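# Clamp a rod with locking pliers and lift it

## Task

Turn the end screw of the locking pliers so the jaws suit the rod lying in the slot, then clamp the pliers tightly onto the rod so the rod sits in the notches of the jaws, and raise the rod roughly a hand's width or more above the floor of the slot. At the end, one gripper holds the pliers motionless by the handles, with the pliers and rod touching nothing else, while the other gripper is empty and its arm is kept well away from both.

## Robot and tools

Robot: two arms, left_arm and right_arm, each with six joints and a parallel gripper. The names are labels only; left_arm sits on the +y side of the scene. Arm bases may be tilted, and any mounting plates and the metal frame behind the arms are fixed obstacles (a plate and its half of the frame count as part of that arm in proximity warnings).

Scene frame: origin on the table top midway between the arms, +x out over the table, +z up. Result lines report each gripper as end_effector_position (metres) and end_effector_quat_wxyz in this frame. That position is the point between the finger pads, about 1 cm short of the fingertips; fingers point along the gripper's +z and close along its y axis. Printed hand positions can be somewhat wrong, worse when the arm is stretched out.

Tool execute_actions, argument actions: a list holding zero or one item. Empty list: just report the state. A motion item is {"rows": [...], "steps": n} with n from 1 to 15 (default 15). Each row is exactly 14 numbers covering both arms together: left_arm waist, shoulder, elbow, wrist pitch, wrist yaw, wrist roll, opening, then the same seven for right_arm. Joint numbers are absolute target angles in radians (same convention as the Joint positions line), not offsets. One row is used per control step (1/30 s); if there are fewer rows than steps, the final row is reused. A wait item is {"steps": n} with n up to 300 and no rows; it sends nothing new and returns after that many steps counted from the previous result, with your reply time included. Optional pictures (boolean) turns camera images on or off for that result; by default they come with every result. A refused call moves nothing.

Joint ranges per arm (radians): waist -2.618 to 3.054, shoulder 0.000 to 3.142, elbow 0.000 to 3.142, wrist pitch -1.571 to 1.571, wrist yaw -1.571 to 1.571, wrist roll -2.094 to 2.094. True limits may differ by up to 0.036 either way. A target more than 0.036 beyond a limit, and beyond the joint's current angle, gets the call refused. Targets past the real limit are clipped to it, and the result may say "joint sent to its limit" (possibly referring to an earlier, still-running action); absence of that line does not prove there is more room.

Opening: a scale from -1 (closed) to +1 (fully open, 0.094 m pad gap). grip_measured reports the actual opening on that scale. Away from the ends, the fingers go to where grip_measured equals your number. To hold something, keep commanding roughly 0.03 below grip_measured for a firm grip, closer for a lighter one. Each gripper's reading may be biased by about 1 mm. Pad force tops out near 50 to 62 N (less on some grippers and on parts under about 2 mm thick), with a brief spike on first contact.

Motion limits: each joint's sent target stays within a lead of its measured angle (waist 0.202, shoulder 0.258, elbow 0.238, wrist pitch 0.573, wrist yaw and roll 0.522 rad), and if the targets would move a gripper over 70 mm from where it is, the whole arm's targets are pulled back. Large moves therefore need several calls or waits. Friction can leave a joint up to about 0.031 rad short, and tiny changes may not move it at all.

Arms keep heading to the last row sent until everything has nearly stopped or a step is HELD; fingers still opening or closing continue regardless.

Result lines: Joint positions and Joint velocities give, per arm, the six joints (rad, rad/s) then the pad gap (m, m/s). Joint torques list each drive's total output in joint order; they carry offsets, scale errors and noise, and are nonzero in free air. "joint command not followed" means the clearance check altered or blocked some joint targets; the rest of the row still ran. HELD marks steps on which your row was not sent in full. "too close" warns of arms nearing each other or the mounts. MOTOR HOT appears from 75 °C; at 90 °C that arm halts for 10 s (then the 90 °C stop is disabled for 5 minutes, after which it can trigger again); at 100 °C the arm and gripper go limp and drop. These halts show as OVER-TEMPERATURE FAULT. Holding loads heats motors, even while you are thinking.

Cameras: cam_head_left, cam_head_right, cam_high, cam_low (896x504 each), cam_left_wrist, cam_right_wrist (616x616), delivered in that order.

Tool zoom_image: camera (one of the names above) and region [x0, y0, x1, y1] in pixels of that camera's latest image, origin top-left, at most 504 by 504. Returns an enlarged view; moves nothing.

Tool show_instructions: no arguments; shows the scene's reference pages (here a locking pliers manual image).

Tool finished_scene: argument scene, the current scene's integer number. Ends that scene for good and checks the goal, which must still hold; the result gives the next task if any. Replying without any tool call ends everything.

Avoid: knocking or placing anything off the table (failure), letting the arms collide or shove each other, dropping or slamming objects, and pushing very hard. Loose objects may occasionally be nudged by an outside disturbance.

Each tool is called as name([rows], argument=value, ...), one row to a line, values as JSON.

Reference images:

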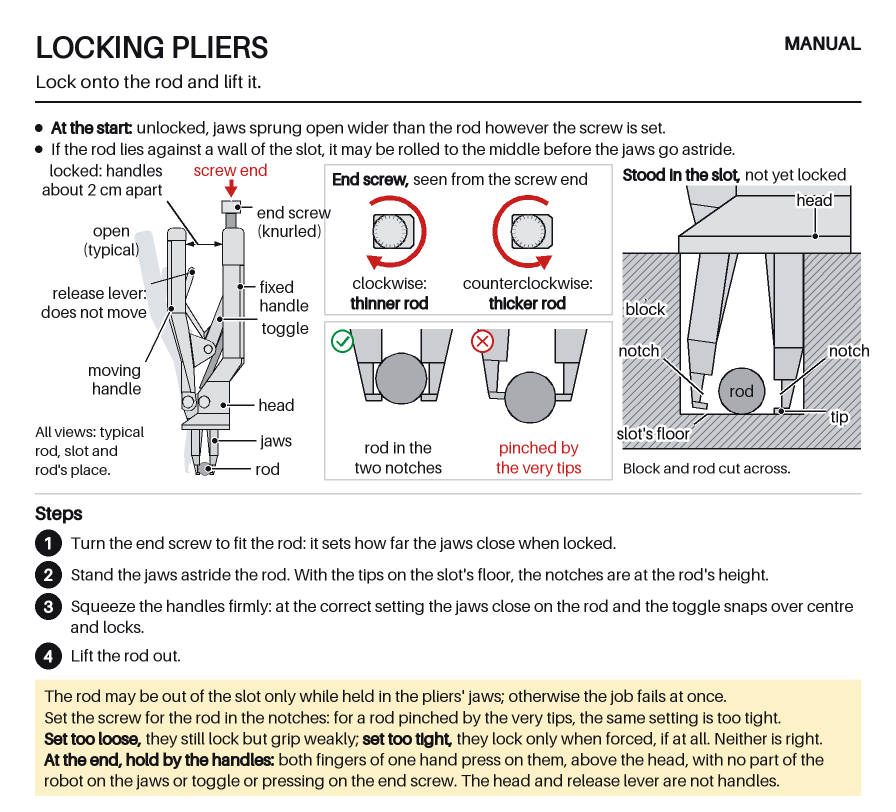

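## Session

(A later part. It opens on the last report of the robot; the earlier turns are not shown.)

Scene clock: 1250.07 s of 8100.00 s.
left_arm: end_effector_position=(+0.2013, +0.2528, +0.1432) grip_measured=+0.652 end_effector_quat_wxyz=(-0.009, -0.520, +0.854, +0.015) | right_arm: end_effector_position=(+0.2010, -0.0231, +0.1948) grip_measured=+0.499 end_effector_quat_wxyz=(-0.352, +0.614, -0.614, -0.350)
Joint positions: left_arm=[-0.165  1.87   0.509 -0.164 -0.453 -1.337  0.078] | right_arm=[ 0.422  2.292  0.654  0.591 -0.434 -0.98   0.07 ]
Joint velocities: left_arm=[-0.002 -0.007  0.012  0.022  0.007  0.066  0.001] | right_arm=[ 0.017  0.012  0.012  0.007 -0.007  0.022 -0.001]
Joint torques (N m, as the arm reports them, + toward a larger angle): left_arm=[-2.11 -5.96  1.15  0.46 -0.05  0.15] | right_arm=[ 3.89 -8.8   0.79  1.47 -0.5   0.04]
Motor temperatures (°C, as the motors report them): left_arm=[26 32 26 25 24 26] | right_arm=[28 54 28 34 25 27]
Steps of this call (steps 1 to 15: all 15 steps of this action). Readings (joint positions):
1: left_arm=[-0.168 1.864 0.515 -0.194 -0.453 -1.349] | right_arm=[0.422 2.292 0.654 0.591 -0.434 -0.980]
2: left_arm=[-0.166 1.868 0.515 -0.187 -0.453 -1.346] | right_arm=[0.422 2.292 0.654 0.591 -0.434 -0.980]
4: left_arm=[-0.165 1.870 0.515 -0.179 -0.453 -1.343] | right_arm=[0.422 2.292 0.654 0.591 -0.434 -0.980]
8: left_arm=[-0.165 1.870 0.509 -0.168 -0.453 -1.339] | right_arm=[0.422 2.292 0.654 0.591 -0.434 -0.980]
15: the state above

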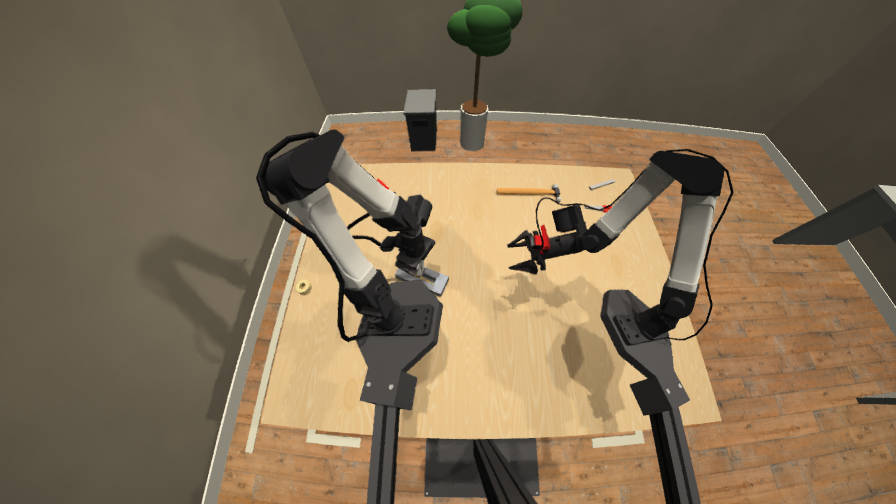

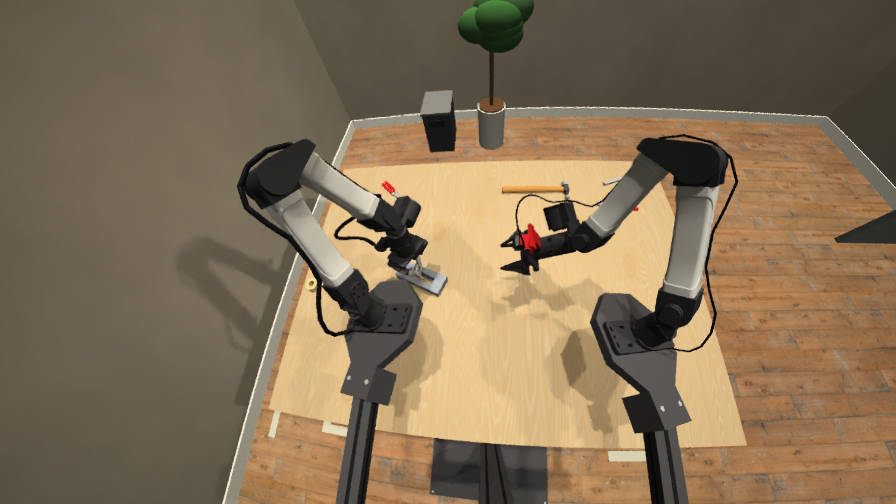

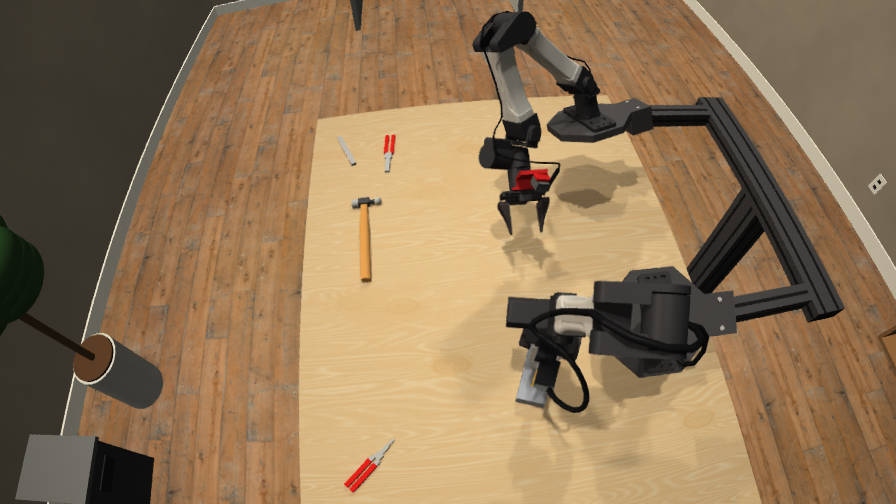

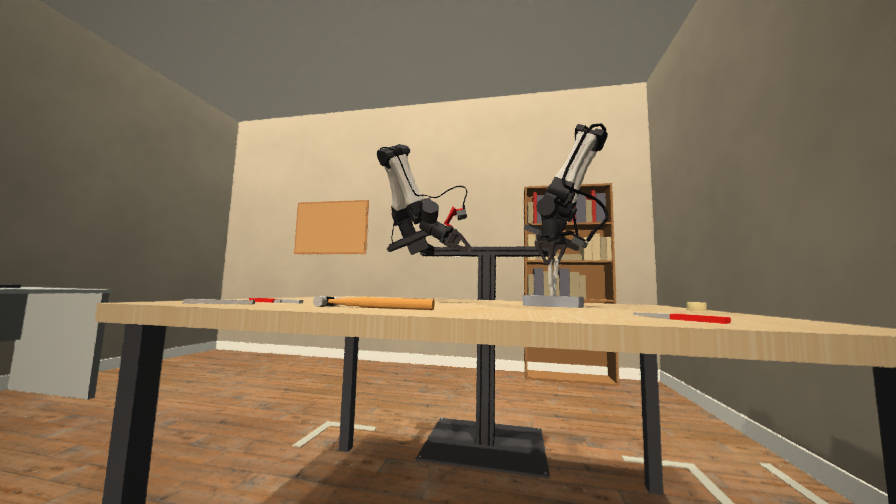

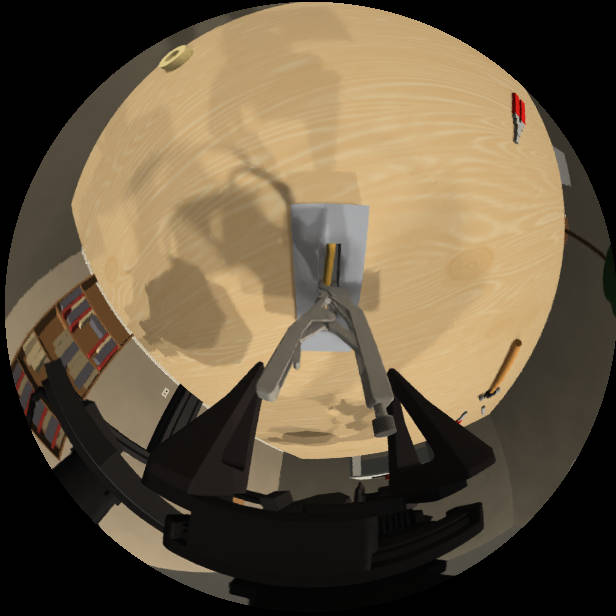

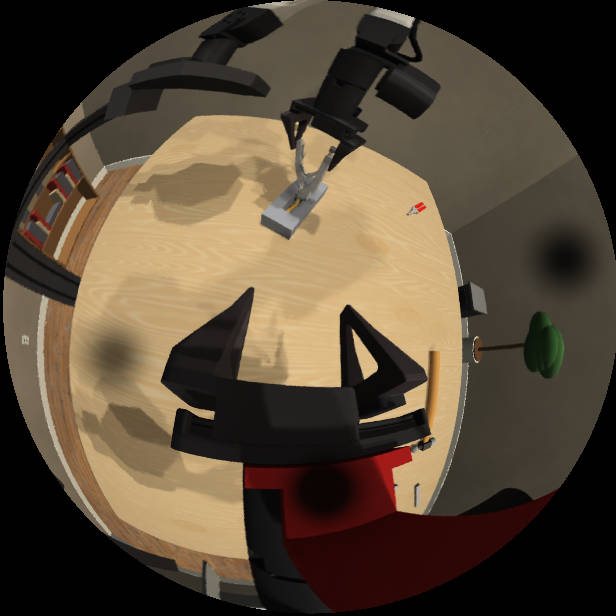

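execute_actions([
  {"rows":[[-0.152,1.885,0.49,-0.145,-0.452,-1.33,0.62,0.425,2.283,0.63,0.6,-0.44,-0.98,0.5],[-0.152,1.885,0.49,-0.145,-0.452,-1.33,0.59,0.425,2.283,0.63,0.6,-0.44,-0.98,0.5],[-0.152,1.885,0.49,-0.145,-0.452,-1.33,0.56,0.425,2.283,0.63,0.6,-0.44,-0.98,0.5],[-0.152,1.885,0.49,-0.145,-0.452,-1.33,0.53,0.425,2.283,0.63,0.6,-0.44,-0.98,0.5],[-0.152,1.885,0.49,-0.145,-0.452,-1.33,0.5,0.425,2.283,0.63,0.6,-0.44,-0.98,0.5],[-0.152,1.885,0.49,-0.143,-0.452,-1.33,0.47,0.425,2.283,0.63,0.6,-0.44,-0.98,0.5],[-0.152,1.885,0.49,-0.14,-0.452,-1.33,0.44,0.425,2.283,0.63,0.6,-0.44,-0.98,0.5],[-0.152,1.885,0.49,-0.138,-0.452,-1.33,0.41,0.425,2.283,0.63,0.6,-0.44,-0.98,0.5],[-0.152,1.885,0.49,-0.136,-0.452,-1.33,0.38,0.425,2.283,0.63,0.6,-0.44,-0.98,0.5],[-0.152,1.885,0.49,-0.134,-0.452,-1.33,0.36,0.425,2.283,0.63,0.6,-0.44,-0.98,0.5],[-0.152,1.885,0.49,-0.132,-0.452,-1.33,0.34,0.425,2.283,0.63,0.6,-0.44,-0.98,0.5],[-0.152,1.885,0.49,-0.13,-0.452,-1.33,0.32,0.425,2.283,0.63,0.6,-0.44,-0.98,0.5],[-0.152,1.885,0.49,-0.128,-0.452,-1.33,0.30,0.425,2.283,0.63,0.6,-0.44,-0.98,0.5]],"steps":15},
], pictures=false)

execute_actions([
  {"rows":[[-0.152,1.885,0.49,-0.126,-0.452,-1.33,0.285,0.425,2.283,0.63,0.6,-0.44,-0.98,0.5],[-0.152,1.885,0.49,-0.124,-0.452,-1.33,0.27,0.425,2.283,0.63,0.6,-0.44,-0.98,0.5],[-0.152,1.885,0.49,-0.122,-0.452,-1.33,0.255,0.425,2.283,0.63,0.6,-0.44,-0.98,0.5],[-0.152,1.885,0.49,-0.12,-0.452,-1.33,0.24,0.425,2.283,0.63,0.6,-0.44,-0.98,0.5],[-0.152,1.885,0.49,-0.118,-0.452,-1.33,0.225,0.425,2.283,0.63,0.6,-0.44,-0.98,0.5],[-0.152,1.885,0.49,-0.116,-0.452,-1.33,0.21,0.425,2.283,0.63,0.6,-0.44,-0.98,0.5],[-0.152,1.885,0.49,-0.115,-0.452,-1.33,0.2,0.425,2.283,0.63,0.6,-0.44,-0.98,0.5]],"steps":15},
])

Scene clock: 1265.20 s of 8100.00 s.
left_arm: end_effector_position=(+0.2025, +0.2528, +0.1432) grip_measured=+0.385 end_effector_quat_wxyz=(-0.007, -0.520, +0.854, +0.014) | right_arm: end_effector_position=(+0.2010, -0.0231, +0.1948) grip_measured=+0.499 end_effector_quat_wxyz=(-0.352, +0.614, -0.614, -0.350)
Joint positions: left_arm=[-0.165  1.87   0.509 -0.159 -0.455 -1.335  0.065] | right_arm=[ 0.422  2.292  0.654  0.591 -0.434 -0.98   0.07 ]
Joint velocities: left_arm=[ 0.022 -0.017 -0.017  0.022 -0.095 -0.037  0.   ] | right_arm=[ 0.022  0.007  0.007 -0.022  0.007 -0.11   0.   ]
Joint torques (N m, as the arm reports them, + toward a larger angle): left_arm=[-2.09 -5.94  1.11  0.6  -0.03  0.13] | right_arm=[ 3.88 -8.89  0.82  1.44 -0.49  0.07]
Motor temperatures (°C, as the motors report them): left_arm=[26 32 26 25 24 26] | right_arm=[28 54 28 34 25 27]
Steps of this call (steps 1 to 15: the robot went on to your last target; steps 16 to 439: nothing new was sent; steps 440 to 454: all 15 steps of this action). Readings (joint positions):
440: left_arm=[-0.165 1.870 0.509 -0.163 -0.453 -1.336] | right_arm=[0.422 2.292 0.654 0.591 -0.434 -0.980]
441: left_arm=[-0.165 1.870 0.509 -0.163 -0.453 -1.336] | right_arm=[0.422 2.292 0.654 0.591 -0.434 -0.980]
443: left_arm=[-0.165 1.870 0.509 -0.162 -0.453 -1.336] | right_arm=[0.422 2.292 0.654 0.591 -0.434 -0.980]
447: left_arm=[-0.165 1.870 0.509 -0.158 -0.453 -1.336] | right_arm=[0.422 2.292 0.654 0.591 -0.434 -0.980]
454: the state above

Scene clock: 1265.70 s of 8100.00 s.
left_arm: end_effector_position=(+0.2025, +0.2528, +0.1432) grip_measured=+0.385 end_effector_quat_wxyz=(-0.007, -0.520, +0.854, +0.014) | right_arm: end_effector_position=(+0.2010, -0.0231, +0.1948) grip_measured=+0.499 end_effector_quat_wxyz=(-0.352, +0.614, -0.614, -0.350)
Joint positions: left_arm=[-0.165  1.87   0.509 -0.159 -0.455 -1.334  0.065] | right_arm=[ 0.422  2.292  0.654  0.591 -0.434 -0.98   0.07 ]
Joint velocities: left_arm=[-0.002 -0.002  0.017 -0.051 -0.022  0.037 -0.   ] | right_arm=[ 0.002  0.002  0.007 -0.022  0.022 -0.022 -0.   ]
Joint torques (N m, as the arm reports them, + toward a larger angle): left_arm=[-2.08 -5.92  1.12  0.74 -0.04  0.14] | right_arm=[ 3.84 -8.97  0.84  1.46 -0.55  0.05]
Motor temperatures (°C, as the motors report them): left_arm=[26 32 26 25 24 26] | right_arm=[28 54 28 34 25 27]
Steps of this call (steps 1 to 15: all 15 steps of this action). Readings (joint positions):
1: left_arm=[-0.165 1.870 0.509 -0.159 -0.455 -1.335] | right_arm=[0.422 2.292 0.654 0.591 -0.434 -0.980]
2: left_arm=[-0.165 1.870 0.509 -0.159 -0.455 -1.334] | right_arm=[0.422 2.292 0.654 0.591 -0.434 -0.980]
4: left_arm=[-0.165 1.870 0.509 -0.159 -0.455 -1.334] | right_arm=[0.422 2.292 0.654 0.591 -0.434 -0.980]
8: left_arm=[-0.165 1.870 0.509 -0.159 -0.455 -1.334] | right_arm=[0.422 2.292 0.654 0.591 -0.434 -0.980]
15: the state above

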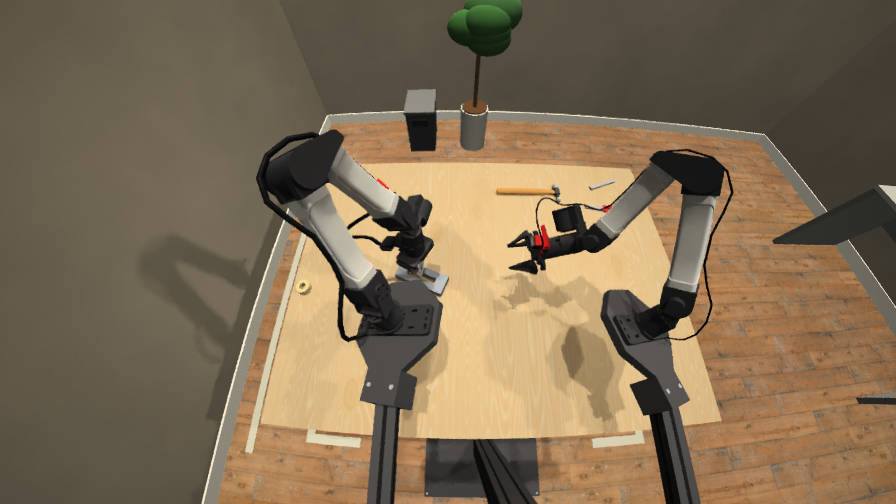

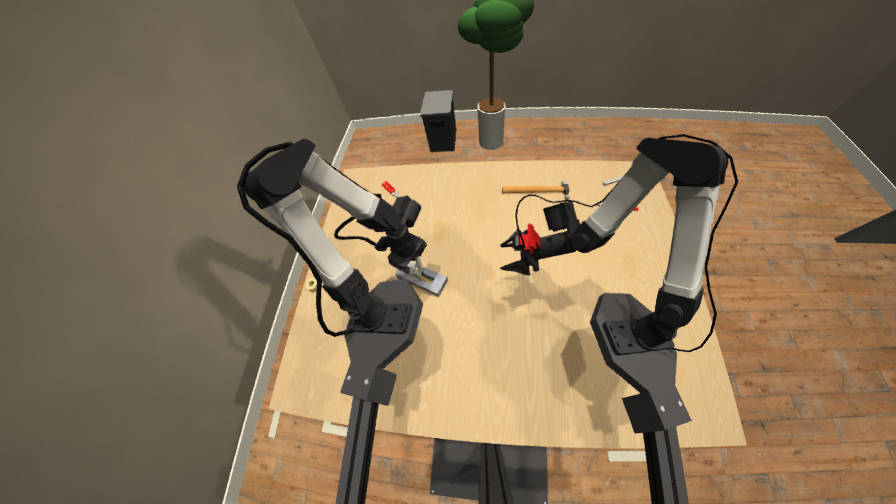

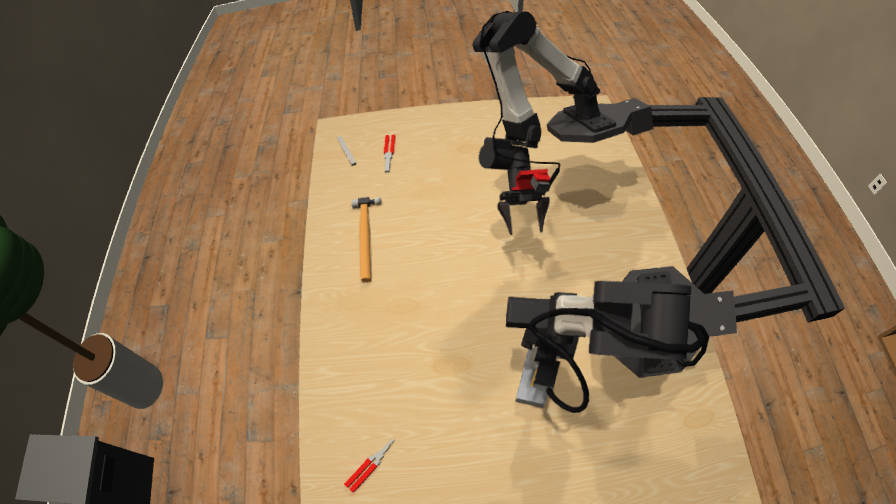

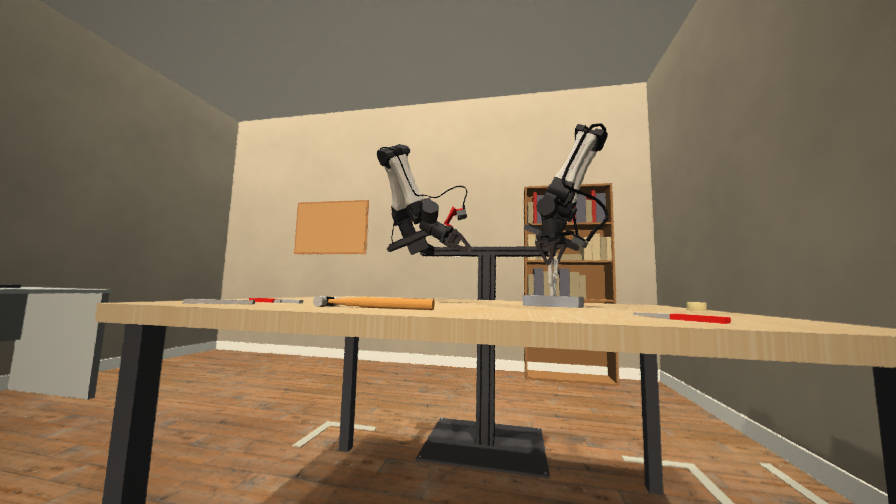

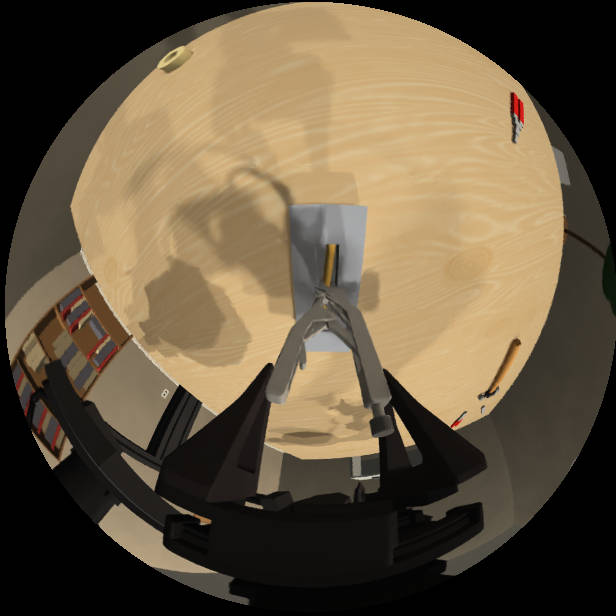

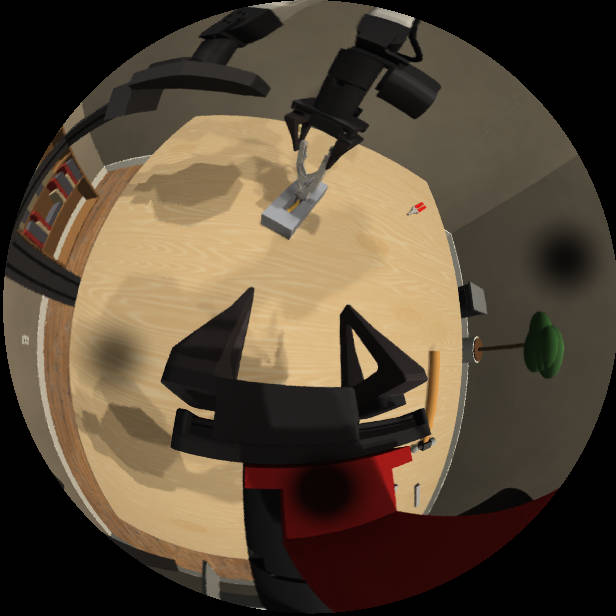

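execute_actions([
  {"rows":[[-0.152,1.885,0.49,-0.14,-0.452,-1.33,0.39,0.425,2.283,0.63,0.6,-0.44,-0.98,0.5]],"steps":10},
], pictures=false)

execute_actions([
  {"rows":[[-0.152,1.885,0.49,-0.14,-0.452,-1.33,0.41,0.425,2.283,0.63,0.6,-0.44,-0.98,0.5]],"steps":10},
], pictures=false)

execute_actions([
  {"rows":[[-0.152,1.885,0.49,-0.14,-0.452,-1.33,0.43,0.425,2.283,0.63,0.6,-0.44,-0.98,0.5]],"steps":10},
], pictures=false)

execute_actions([
  {"rows":[[-0.152,1.885,0.49,-0.14,-0.452,-1.33,0.47,0.425,2.283,0.63,0.6,-0.44,-0.98,0.5]],"steps":10},
], pictures=false)

execute_actions([
  {"rows":[[-0.152,1.885,0.49,-0.15,-0.452,-1.33,0.51,0.425,2.283,0.63,0.6,-0.44,-0.98,0.5]],"steps":10},
], pictures=false)

execute_actions([
  {"rows":[[-0.152,1.885,0.49,-0.16,-0.452,-1.33,0.55,0.425,2.283,0.63,0.6,-0.44,-0.98,0.5]],"steps":10},
])

Scene clock: 1276.37 s of 8100.00 s.
left_arm: end_effector_position=(+0.2023, +0.2529, +0.1432) grip_measured=+0.399 end_effector_quat_wxyz=(-0.007, -0.520, +0.854, +0.014) | right_arm: end_effector_position=(+0.2010, -0.0231, +0.1948) grip_measured=+0.499 end_effector_quat_wxyz=(-0.352, +0.614, -0.614, -0.350)
Joint positions: left_arm=[-0.165  1.87   0.509 -0.16  -0.455 -1.334  0.066] | right_arm=[ 0.422  2.292  0.654  0.591 -0.434 -0.98   0.07 ]
Joint velocities: left_arm=[-0.002  0.002 -0.012 -0.051 -0.007  0.007 -0.001] | right_arm=[ 0.002 -0.022  0.012 -0.007 -0.066  0.007 -0.   ]
Joint torques (N m, as the arm reports them, + toward a larger angle): left_arm=[-2.09 -5.94  1.13  0.48 -0.03  0.14] | right_arm=[ 3.65 -8.83  0.76  1.49 -0.52  0.06]
Motor temperatures (°C, as the motors report them): left_arm=[26 31 26 25 24 26] | right_arm=[28 54 27 34 25 27]
Steps of this call (steps 1 to 15: the robot went on to your last target; steps 16 to 310: nothing new was sent; steps 311 to 320: all 10 steps of this action). Readings (joint positions):
311: left_arm=[-0.165 1.870 0.509 -0.160 -0.455 -1.334] | right_arm=[0.422 2.292 0.654 0.591 -0.434 -0.980]
312: left_arm=[-0.165 1.870 0.509 -0.160 -0.455 -1.334] | right_arm=[0.422 2.292 0.654 0.591 -0.434 -0.980]
314: left_arm=[-0.165 1.870 0.509 -0.160 -0.455 -1.334] | right_arm=[0.422 2.292 0.654 0.591 -0.434 -0.980]
318: left_arm=[-0.165 1.870 0.509 -0.160 -0.455 -1.334] | right_arm=[0.422 2.292 0.654 0.591 -0.434 -0.980]
320: the state above

Scene clock: 1276.70 s of 8100.00 s.
left_arm: end_effector_position=(+0.2023, +0.2529, +0.1432) grip_measured=+0.416 end_effector_quat_wxyz=(-0.007, -0.520, +0.854, +0.014) | right_arm: end_effector_position=(+0.2010, -0.0231, +0.1948) grip_measured=+0.499 end_effector_quat_wxyz=(-0.352, +0.614, -0.614, -0.350)
Joint positions: left_arm=[-0.165  1.87   0.509 -0.16  -0.455 -1.334  0.067] | right_arm=[ 0.422  2.292  0.654  0.591 -0.434 -0.98   0.07 ]
Joint velocities: left_arm=[ 0.007  0.007 -0.017 -0.051 -0.007  0.007  0.003] | right_arm=[-0.012 -0.012  0.007 -0.022  0.037 -0.007 -0.   ]
Joint torques (N m, as the arm reports them, + toward a larger angle): left_arm=[-2.11 -5.94  1.14  0.48 -0.03  0.14] | right_arm=[ 3.85 -8.91  0.66  1.48 -0.51  0.05]
Motor temperatures (°C, as the motors report them): left_arm=[26 31 26 25 24 26] | right_arm=[28 54 27 34 25 27]
Steps of this call (steps 1 to 10: all 10 steps of this action). Readings (joint positions):
1: left_arm=[-0.165 1.870 0.509 -0.160 -0.455 -1.334] | right_arm=[0.422 2.292 0.654 0.591 -0.434 -0.980]
2: left_arm=[-0.165 1.870 0.509 -0.160 -0.455 -1.334] | right_arm=[0.422 2.292 0.654 0.591 -0.434 -0.980]
4: left_arm=[-0.165 1.870 0.509 -0.160 -0.455 -1.334] | right_arm=[0.422 2.292 0.654 0.591 -0.434 -0.980]
8: left_arm=[-0.165 1.870 0.509 -0.160 -0.455 -1.334] | right_arm=[0.422 2.292 0.654 0.591 -0.434 -0.980]
10: the state above

Scene clock: 1277.03 s of 8100.00 s.
left_arm: end_effector_position=(+0.2024, +0.2528, +0.1432) grip_measured=+0.432 end_effector_quat_wxyz=(-0.007, -0.520, +0.854, +0.014) | right_arm: end_effector_position=(+0.2010, -0.0231, +0.1948) grip_measured=+0.499 end_effector_quat_wxyz=(-0.352, +0.614, -0.614, -0.350)
Joint positions: left_arm=[-0.165  1.87   0.509 -0.159 -0.455 -1.334  0.067] | right_arm=[ 0.422  2.292  0.654  0.591 -0.434 -0.98   0.07 ]
Joint velocities: left_arm=[-0.012 -0.002 -0.007 -0.007 -0.022  0.007 -0.   ] | right_arm=[ 0.007 -0.012 -0.002 -0.022  0.051 -0.095 -0.   ]
Joint torques (N m, as the arm reports them, + toward a larger angle): left_arm=[-2.09 -5.93  1.13  0.48 -0.03  0.14] | right_arm=[ 3.68 -8.84  0.89  1.47 -0.47  0.03]
Motor temperatures (°C, as the motors report them): left_arm=[26 31 26 25 24 26] | right_arm=[28 54 27 34 25 27]
Steps of this call (steps 1 to 10: all 10 steps of this action). Readings (joint positions):
1: left_arm=[-0.165 1.870 0.509 -0.159 -0.455 -1.334] | right_arm=[0.422 2.292 0.654 0.591 -0.434 -0.980]
2: left_arm=[-0.165 1.870 0.509 -0.159 -0.455 -1.334] | right_arm=[0.422 2.292 0.654 0.591 -0.434 -0.980]
4: left_arm=[-0.165 1.870 0.509 -0.159 -0.455 -1.334] | right_arm=[0.422 2.292 0.654 0.591 -0.434 -0.980]
8: left_arm=[-0.165 1.870 0.509 -0.159 -0.455 -1.334] | right_arm=[0.422 2.292 0.654 0.591 -0.434 -0.980]
10: the state above

Scene clock: 1277.37 s of 8100.00 s.
left_arm: end_effector_position=(+0.2026, +0.2528, +0.1432) grip_measured=+0.470 end_effector_quat_wxyz=(-0.007, -0.520, +0.854, +0.014) | right_arm: end_effector_position=(+0.2010, -0.0231, +0.1948) grip_measured=+0.499 end_effector_quat_wxyz=(-0.352, +0.614, -0.614, -0.350)
Joint positions: left_arm=[-0.165  1.87   0.509 -0.158 -0.455 -1.334  0.069] | right_arm=[ 0.422  2.292  0.654  0.591 -0.434 -0.98   0.07 ]
Joint velocities: left_arm=[ 0.002  0.007  0.007 -0.037 -0.007  0.037  0.001] | right_arm=[-0.007 -0.002 -0.017 -0.022  0.022 -0.125 -0.   ]
Joint torques (N m, as the arm reports them, + toward a larger angle): left_arm=[-2.13 -5.94  1.11  0.47 -0.03  0.14] | right_arm=[ 3.74 -8.9   0.76  1.47 -0.52  0.04]
Motor temperatures (°C, as the motors report them): left_arm=[26 31 26 25 24 26] | right_arm=[28 54 27 34 25 27]
Steps of this call (steps 1 to 10: all 10 steps of this action). Readings (joint positions):
1: left_arm=[-0.165 1.870 0.509 -0.158 -0.455 -1.334] | right_arm=[0.422 2.292 0.654 0.591 -0.434 -0.980]
2: left_arm=[-0.165 1.870 0.509 -0.158 -0.455 -1.334] | right_arm=[0.422 2.292 0.654 0.591 -0.434 -0.980]
4: left_arm=[-0.165 1.870 0.509 -0.158 -0.455 -1.334] | right_arm=[0.422 2.292 0.654 0.591 -0.434 -0.980]
8: left_arm=[-0.165 1.870 0.509 -0.158 -0.455 -1.334] | right_arm=[0.422 2.292 0.654 0.591 -0.434 -0.980]
10: the state above

Scene clock: 1277.70 s of 8100.00 s.
left_arm: end_effector_position=(+0.2024, +0.2528, +0.1432) grip_measured=+0.510 end_effector_quat_wxyz=(-0.007, -0.520, +0.854, +0.014) | right_arm: end_effector_position=(+0.2010, -0.0231, +0.1948) grip_measured=+0.499 end_effector_quat_wxyz=(-0.352, +0.614, -0.614, -0.350)
Joint positions: left_arm=[-0.165  1.87   0.509 -0.159 -0.455 -1.334  0.071] | right_arm=[ 0.422  2.292  0.654  0.591 -0.434 -0.98   0.07 ]
Joint velocities: left_arm=[-0.007  0.007  0.002 -0.022  0.007  0.037  0.001] | right_arm=[-0.002  0.037 -0.012 -0.022  0.007 -0.022  0.001]
Joint torques (N m, as the arm reports them, + toward a larger angle): left_arm=[-2.09 -5.96  1.11  0.37 -0.04  0.14] | right_arm=[ 3.84 -8.96  0.84  1.47 -0.53  0.03]
Motor temperatures (°C, as the motors report them): left_arm=[26 31 26 25 24 26] | right_arm=[28 54 27 34 25 27]
Steps of this call (steps 1 to 10: all 10 steps of this action). Readings (joint positions):
1: left_arm=[-0.165 1.870 0.509 -0.158 -0.455 -1.334] | right_arm=[0.422 2.292 0.654 0.591 -0.434 -0.980]
2: left_arm=[-0.165 1.870 0.509 -0.159 -0.455 -1.334] | right_arm=[0.422 2.292 0.654 0.591 -0.434 -0.980]
4: left_arm=[-0.165 1.870 0.509 -0.159 -0.455 -1.334] | right_arm=[0.422 2.292 0.654 0.591 -0.434 -0.980]
8: left_arm=[-0.165 1.870 0.509 -0.159 -0.455 -1.334] | right_arm=[0.422 2.292 0.654 0.591 -0.434 -0.980]
10: the state above

Scene clock: 1278.03 s of 8100.00 s.
left_arm: end_effector_position=(+0.2021, +0.2529, +0.1432) grip_measured=+0.549 end_effector_quat_wxyz=(-0.007, -0.520, +0.854, +0.014) | right_arm: end_effector_position=(+0.2010, -0.0231, +0.1948) grip_measured=+0.499 end_effector_quat_wxyz=(-0.352, +0.614, -0.614, -0.350)
Joint positions: left_arm=[-0.165  1.87   0.509 -0.161 -0.455 -1.334  0.073] | right_arm=[ 0.422  2.292  0.654  0.591 -0.434 -0.98   0.07 ]
Joint velocities: left_arm=[ 0.027  0.007 -0.002  0.022 -0.022 -0.037 -0.002] | right_arm=[-0.012 -0.007 -0.002 -0.095  0.022 -0.037 -0.001]
Joint torques (N m, as the arm reports them, + toward a larger angle): left_arm=[-2.09 -5.93  1.11  0.27 -0.03  0.14] | right_arm=[ 3.82 -8.99  0.78  1.47 -0.49  0.05]
Motor temperatures (°C, as the motors report them): left_arm=[26 31 26 25 24 26] | right_arm=[28 54 27 34 25 27]
Steps of this call (steps 1 to 10: all 10 steps of this action). Readings (joint positions):
1: left_arm=[-0.165 1.870 0.509 -0.160 -0.455 -1.334] | right_arm=[0.422 2.292 0.654 0.591 -0.434 -0.980]
2: left_arm=[-0.165 1.870 0.509 -0.161 -0.455 -1.334] | right_arm=[0.422 2.292 0.654 0.591 -0.434 -0.980]
4: left_arm=[-0.165 1.870 0.509 -0.161 -0.455 -1.334] | right_arm=[0.422 2.292 0.654 0.591 -0.434 -0.980]
8: left_arm=[-0.165 1.870 0.509 -0.161 -0.455 -1.334] | right_arm=[0.422 2.292 0.654 0.591 -0.434 -0.980]
10: the state above

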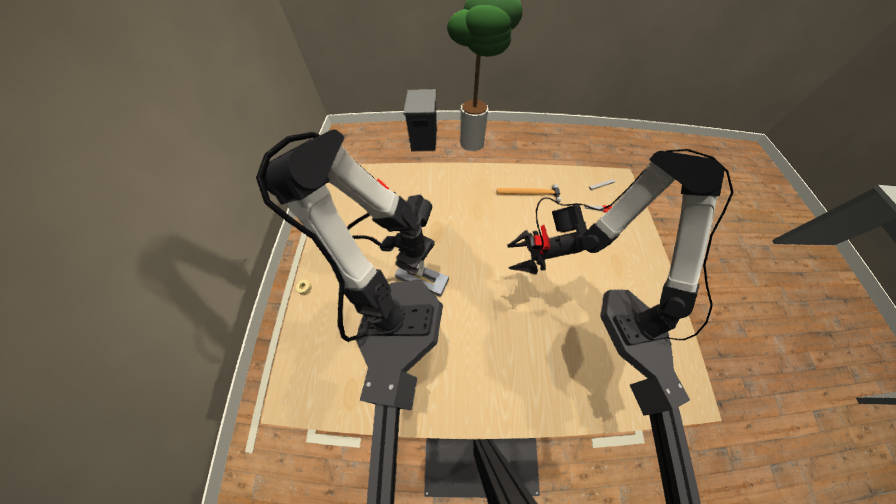

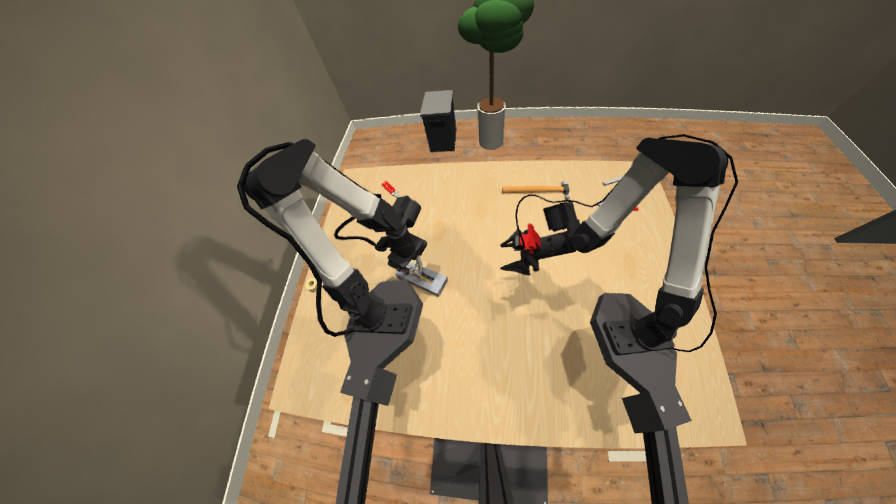

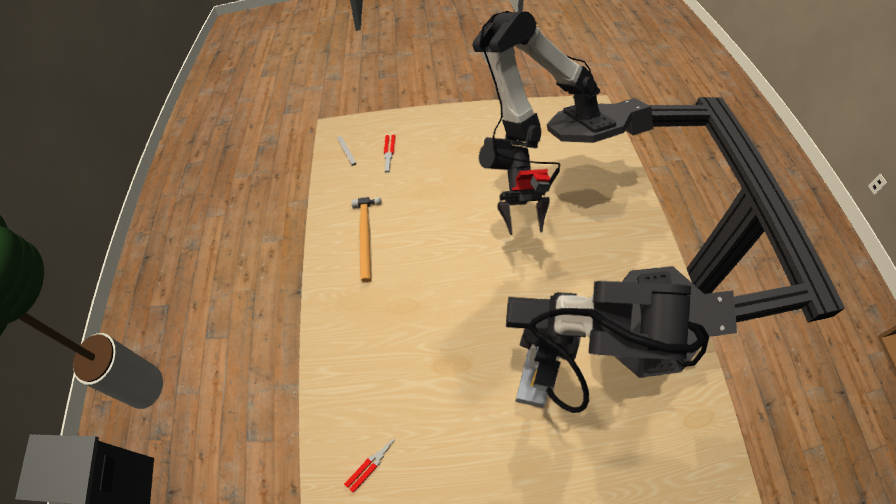

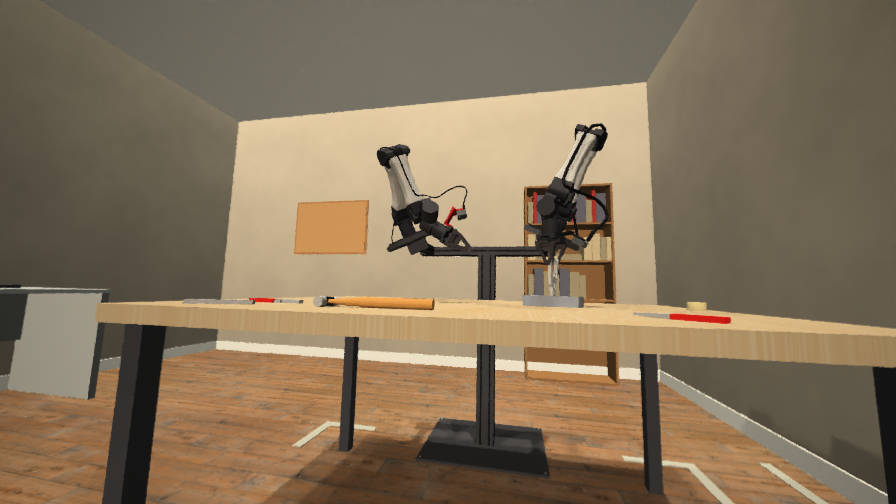

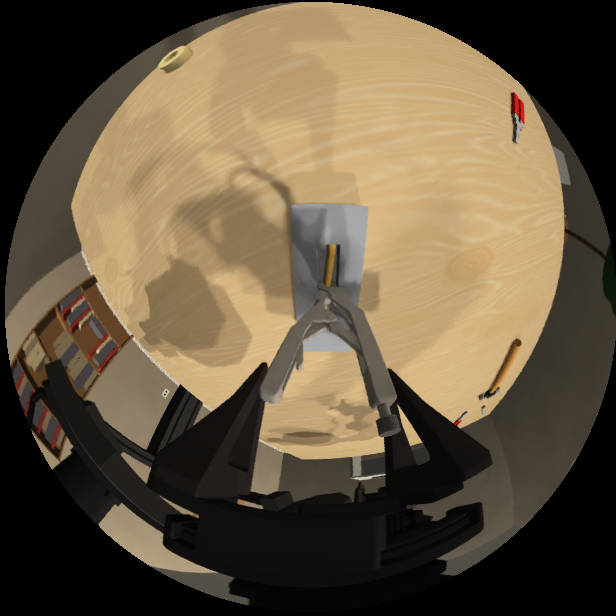

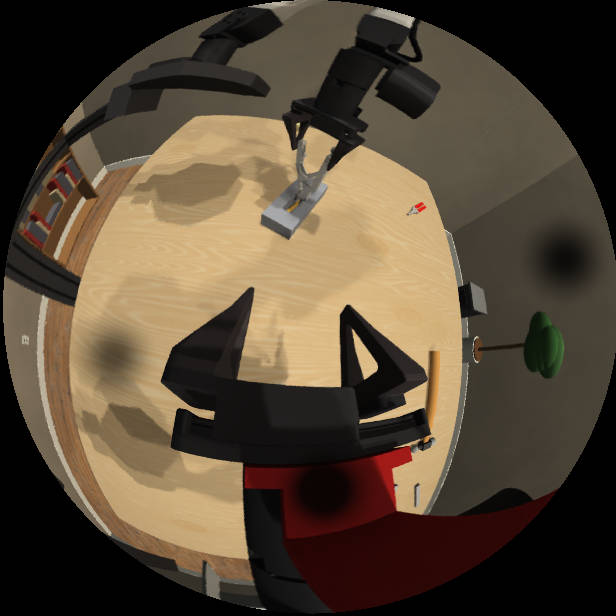

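execute_actions([
  {"rows":[[-0.165,1.86,0.5,-0.17,-0.455,-1.33,0.7,0.425,2.283,0.63,0.6,-0.44,-0.98,0.5],[-0.175,1.845,0.51,-0.19,-0.455,-1.34,0.85,0.425,2.283,0.63,0.6,-0.44,-0.98,0.5],[-0.183,1.828,0.515,-0.21,-0.455,-1.35,1,0.425,2.283,0.63,0.6,-0.44,-0.98,0.5],[-0.19,1.81,0.52,-0.23,-0.455,-1.36,1,0.425,2.283,0.63,0.6,-0.44,-0.98,0.5],[-0.197,1.79,0.525,-0.25,-0.455,-1.37,1,0.425,2.283,0.63,0.6,-0.44,-0.98,0.5],[-0.204,1.77,0.53,-0.272,-0.455,-1.38,1,0.425,2.283,0.63,0.6,-0.44,-0.98,0.5],[-0.211,1.75,0.535,-0.294,-0.455,-1.39,1,0.425,2.283,0.63,0.6,-0.44,-0.98,0.5],[-0.218,1.73,0.54,-0.316,-0.455,-1.4,1,0.425,2.283,0.63,0.6,-0.44,-0.98,0.5],[-0.226,1.71,0.545,-0.338,-0.455,-1.4,1,0.425,2.283,0.63,0.6,-0.44,-0.98,0.5],[-0.234,1.69,0.55,-0.36,-0.455,-1.4,1,0.425,2.283,0.63,0.6,-0.44,-0.98,0.5],[-0.242,1.675,0.56,-0.385,-0.455,-1.4,1,0.425,2.283,0.63,0.6,-0.44,-0.98,0.5],[-0.25,1.665,0.57,-0.405,-0.455,-1.4,1,0.425,2.283,0.63,0.6,-0.44,-0.98,0.5],[-0.258,1.66,0.58,-0.425,-0.455,-1.4,1,0.425,2.283,0.63,0.6,-0.44,-0.98,0.5],[-0.265,1.66,0.59,-0.44,-0.455,-1.4,1,0.425,2.283,0.63,0.6,-0.44,-0.98,0.5],[-0.27,1.66,0.6,-0.45,-0.455,-1.4,1,0.425,2.283,0.63,0.6,-0.44,-0.98,0.5]],"steps":15},
], pictures=false)

execute_actions([
  {"rows":[[-0.275,1.68,0.61,-0.45,-0.455,-1.4,1,0.425,2.283,0.63,0.6,-0.44,-0.98,0.5],[-0.277,1.69,0.62,-0.45,-0.455,-1.4,1,0.425,2.283,0.63,0.6,-0.44,-0.98,0.5],[-0.277,1.70,0.63,-0.45,-0.455,-1.4,1,0.425,2.283,0.63,0.6,-0.44,-0.98,0.5],[-0.277,1.71,0.637,-0.45,-0.455,-1.4,1,0.425,2.283,0.63,0.6,-0.44,-0.98,0.5],[-0.277,1.72,0.637,-0.45,-0.455,-1.4,0.8,0.425,2.283,0.63,0.6,-0.44,-0.98,0.5],[-0.277,1.725,0.637,-0.45,-0.455,-1.2,0.6,0.425,2.283,0.63,0.6,-0.44,-0.98,0.5],[-0.277,1.725,0.637,-0.45,-0.455,1.76,-0.3,0.425,2.283,0.63,0.6,-0.44,-0.98,0.5]],"steps":15},
], pictures=false)

execute_actions([
  {"steps":45},
])

Scene clock: 1295.67 s of 8100.00 s.
left_arm: end_effector_position=(+0.2273, +0.2487, +0.1926) grip_measured=+1.000 end_effector_quat_wxyz=(+0.020, -0.521, +0.853, -0.020) | right_arm: end_effector_position=(+0.2010, -0.0231, +0.1948) grip_measured=+0.499 end_effector_quat_wxyz=(-0.352, +0.614, -0.614, -0.350)
Joint positions: left_arm=[-0.249  1.671  0.569 -0.364 -0.455 -1.388  0.094] | right_arm=[ 0.422  2.292  0.654  0.591 -0.434 -0.98   0.07 ]
Joint velocities: left_arm=[-0.217 -0.1    0.32  -0.476 -0.022 -0.051  0.   ] | right_arm=[ 0.002  0.027  0.022  0.022  0.007 -0.022  0.001]
Joint torques (N m, as the arm reports them, + toward a larger angle): left_arm=[-3.47 -7.13  5.56  0.24 -0.04  0.05] | right_arm=[ 3.69 -9.03  0.77  1.47 -0.5   0.08]
Motor temperatures (°C, as the motors report them): left_arm=[26 31 26 25 24 26] | right_arm=[28 54 27 34 25 27]
Steps of this call (steps 1 to 15: the robot went on to your last target; steps 16 to 514: nothing new was sent; steps 515 to 529: all 15 steps of this action). Readings (joint positions):
515: left_arm=[-0.165 1.870 0.509 -0.161 -0.455 -1.334] | right_arm=[0.422 2.292 0.654 0.591 -0.434 -0.980]
516: left_arm=[-0.165 1.869 0.509 -0.163 -0.455 -1.334] | right_arm=[0.422 2.292 0.654 0.591 -0.434 -0.980]
518: left_arm=[-0.168 1.852 0.509 -0.179 -0.455 -1.339] | right_arm=[0.422 2.292 0.654 0.591 -0.434 -0.980]
522: left_arm=[-0.194 1.778 0.512 -0.237 -0.455 -1.363] | right_arm=[0.422 2.292 0.654 0.591 -0.434 -0.980]
529: the state above

Scene clock: 1296.17 s of 8100.00 s.
left_arm: end_effector_position=(+0.2283, +0.2444, +0.1947) grip_measured=-0.298 end_effector_quat_wxyz=(+0.009, -0.081, +0.997, -0.001) | right_arm: end_effector_position=(+0.2010, -0.0231, +0.1948) grip_measured=+0.499 end_effector_quat_wxyz=(-0.352, +0.614, -0.614, -0.350)
Joint positions: left_arm=[-0.267  1.71   0.623 -0.432 -0.455 -0.493  0.033] | right_arm=[ 0.422  2.292  0.654  0.591 -0.434 -0.98   0.07 ]
Joint velocities: left_arm=[ 0.012  0.007  0.007  0.051 -0.022  2.747 -0.001] | right_arm=[-0.007 -0.012  0.002  0.066 -0.022 -0.037 -0.001]
Joint torques (N m, as the arm reports them, + toward a larger angle): left_arm=[-3.83 -5.76  5.78  0.26 -0.02  0.12] | right_arm=[ 3.97 -8.84  0.75  1.45 -0.53  0.11]
Motor temperatures (°C, as the motors report them): left_arm=[26 31 26 25 24 26] | right_arm=[28 54 27 34 25 27]
Steps of this call (steps 1 to 15: all 15 steps of this action). Readings (joint positions):
1: left_arm=[-0.255 1.670 0.580 -0.377 -0.455 -1.389] | right_arm=[0.422 2.292 0.654 0.591 -0.434 -0.980]
2: left_arm=[-0.261 1.671 0.589 -0.388 -0.455 -1.390] | right_arm=[0.422 2.292 0.654 0.591 -0.434 -0.980]
4: left_arm=[-0.266 1.677 0.608 -0.405 -0.455 -1.391] | right_arm=[0.422 2.292 0.654 0.591 -0.434 -0.980]
8: left_arm=[-0.267 1.704 0.623 -0.417 -0.455 -1.182] | right_arm=[0.422 2.292 0.654 0.591 -0.434 -0.980]
15: the state above

Scene clock: 1297.67 s of 8100.00 s.
left_arm: end_effector_position=(+0.2274, +0.2447, +0.1947) grip_measured=-0.298 end_effector_quat_wxyz=(+0.003, +0.864, +0.504, +0.006) | right_arm: end_effector_position=(+0.2010, -0.0231, +0.1948) grip_measured=+0.499 end_effector_quat_wxyz=(-0.352, +0.614, -0.614, -0.350)
Joint positions: left_arm=[-0.267  1.71   0.623 -0.436 -0.455  1.753  0.033] | right_arm=[ 0.422  2.292  0.654  0.591 -0.434 -0.98   0.07 ]
Joint velocities: left_arm=[ 0.002  0.002 -0.002 -0.081 -0.022  0.007  0.   ] | right_arm=[-0.017 -0.027  0.002 -0.051 -0.022 -0.022 -0.001]
Joint torques (N m, as the arm reports them, + toward a larger angle): left_arm=[-3.81 -5.66  5.71  0.2   0.09  0.16] | right_arm=[ 3.95 -8.86  0.9   1.45 -0.51  0.04]
Motor temperatures (°C, as the motors report them): left_arm=[26 31 26 25 24 26] | right_arm=[28 54 27 34 25 27]
Steps of this call (steps 1 to 45: the robot went on to your last target). Readings (joint positions):
1: left_arm=[-0.267 1.710 0.623 -0.432 -0.455 -0.394] | right_arm=[0.422 2.292 0.654 0.591 -0.434 -0.980]
2: left_arm=[-0.267 1.710 0.623 -0.433 -0.455 -0.295] | right_arm=[0.422 2.292 0.654 0.591 -0.434 -0.980]
4: left_arm=[-0.267 1.710 0.623 -0.433 -0.455 -0.099] | right_arm=[0.422 2.292 0.654 0.591 -0.434 -0.980]
8: left_arm=[-0.267 1.710 0.623 -0.433 -0.455 0.295] | right_arm=[0.422 2.292 0.654 0.591 -0.434 -0.980]
45: the state above

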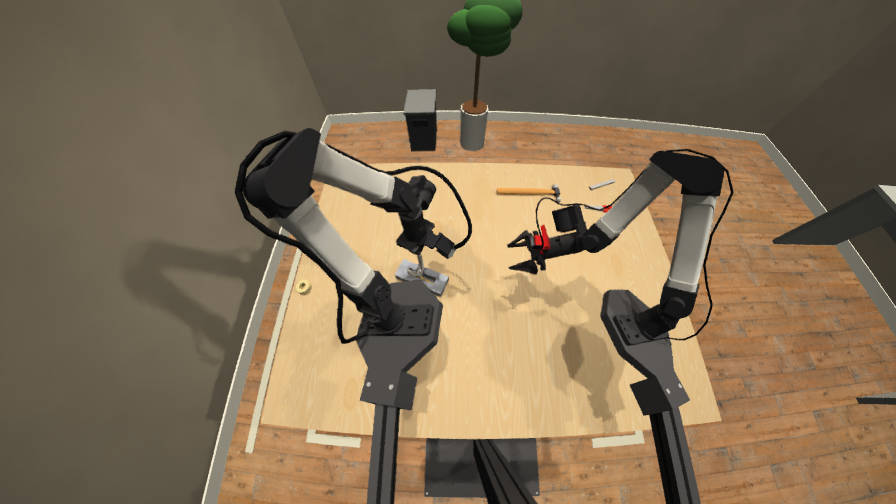

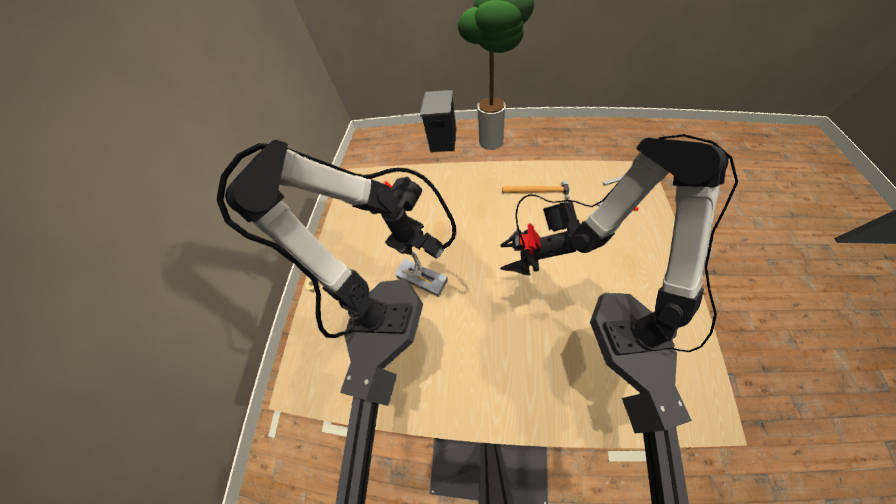

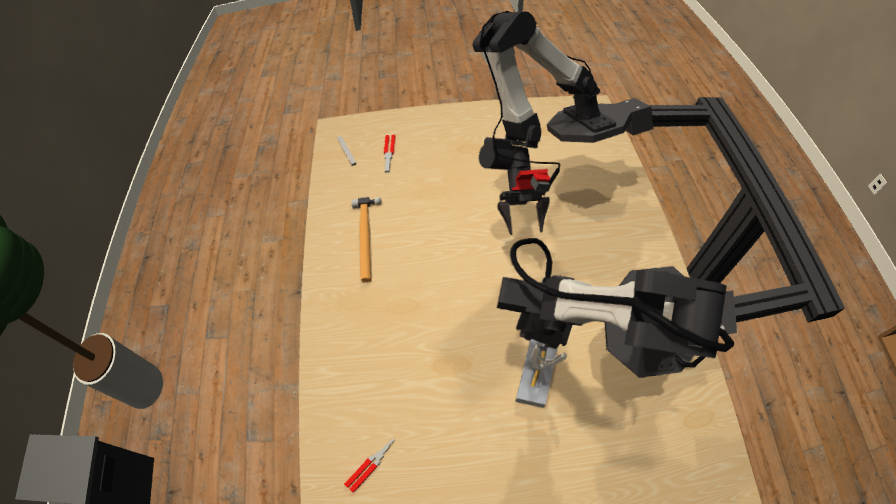

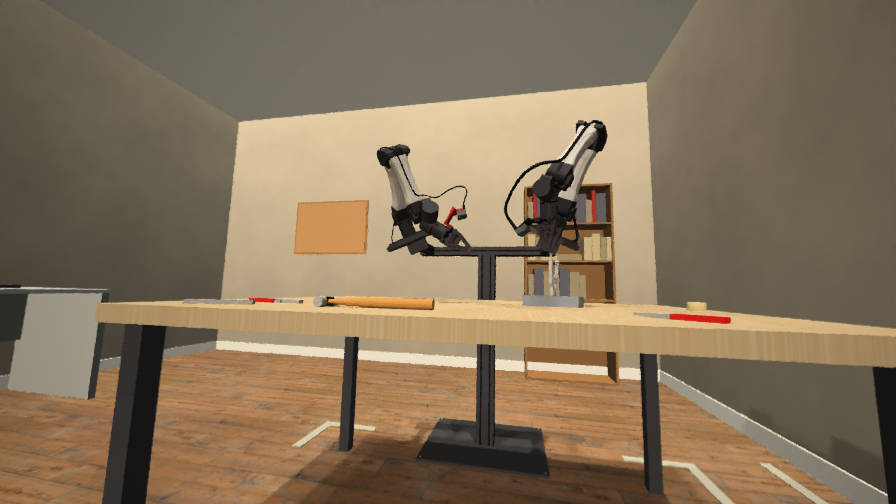

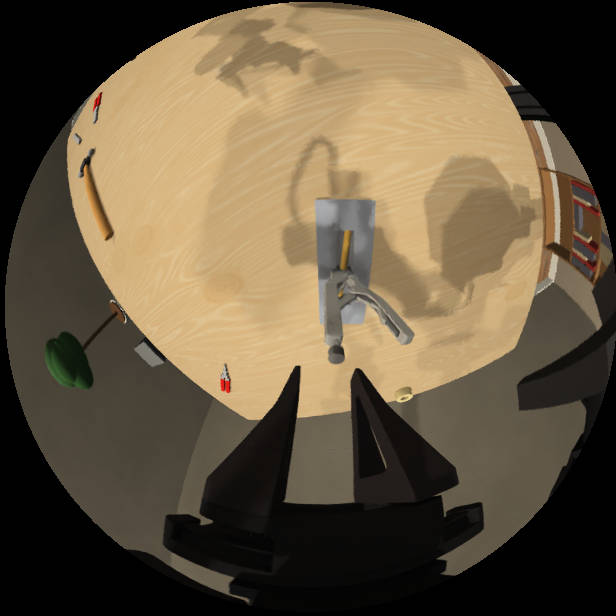

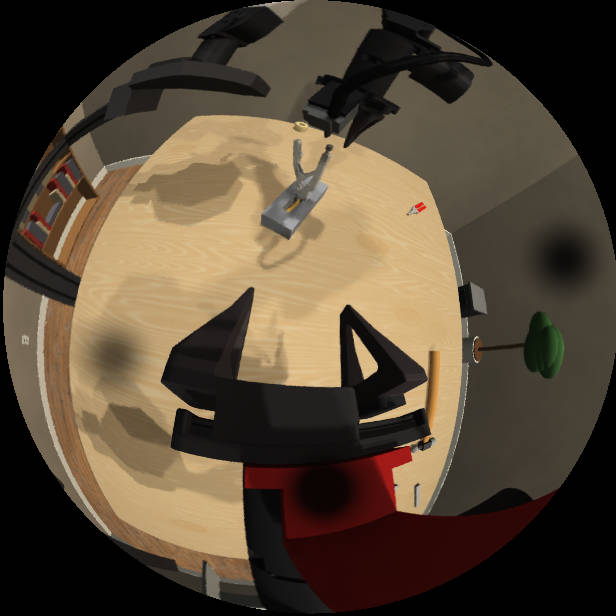

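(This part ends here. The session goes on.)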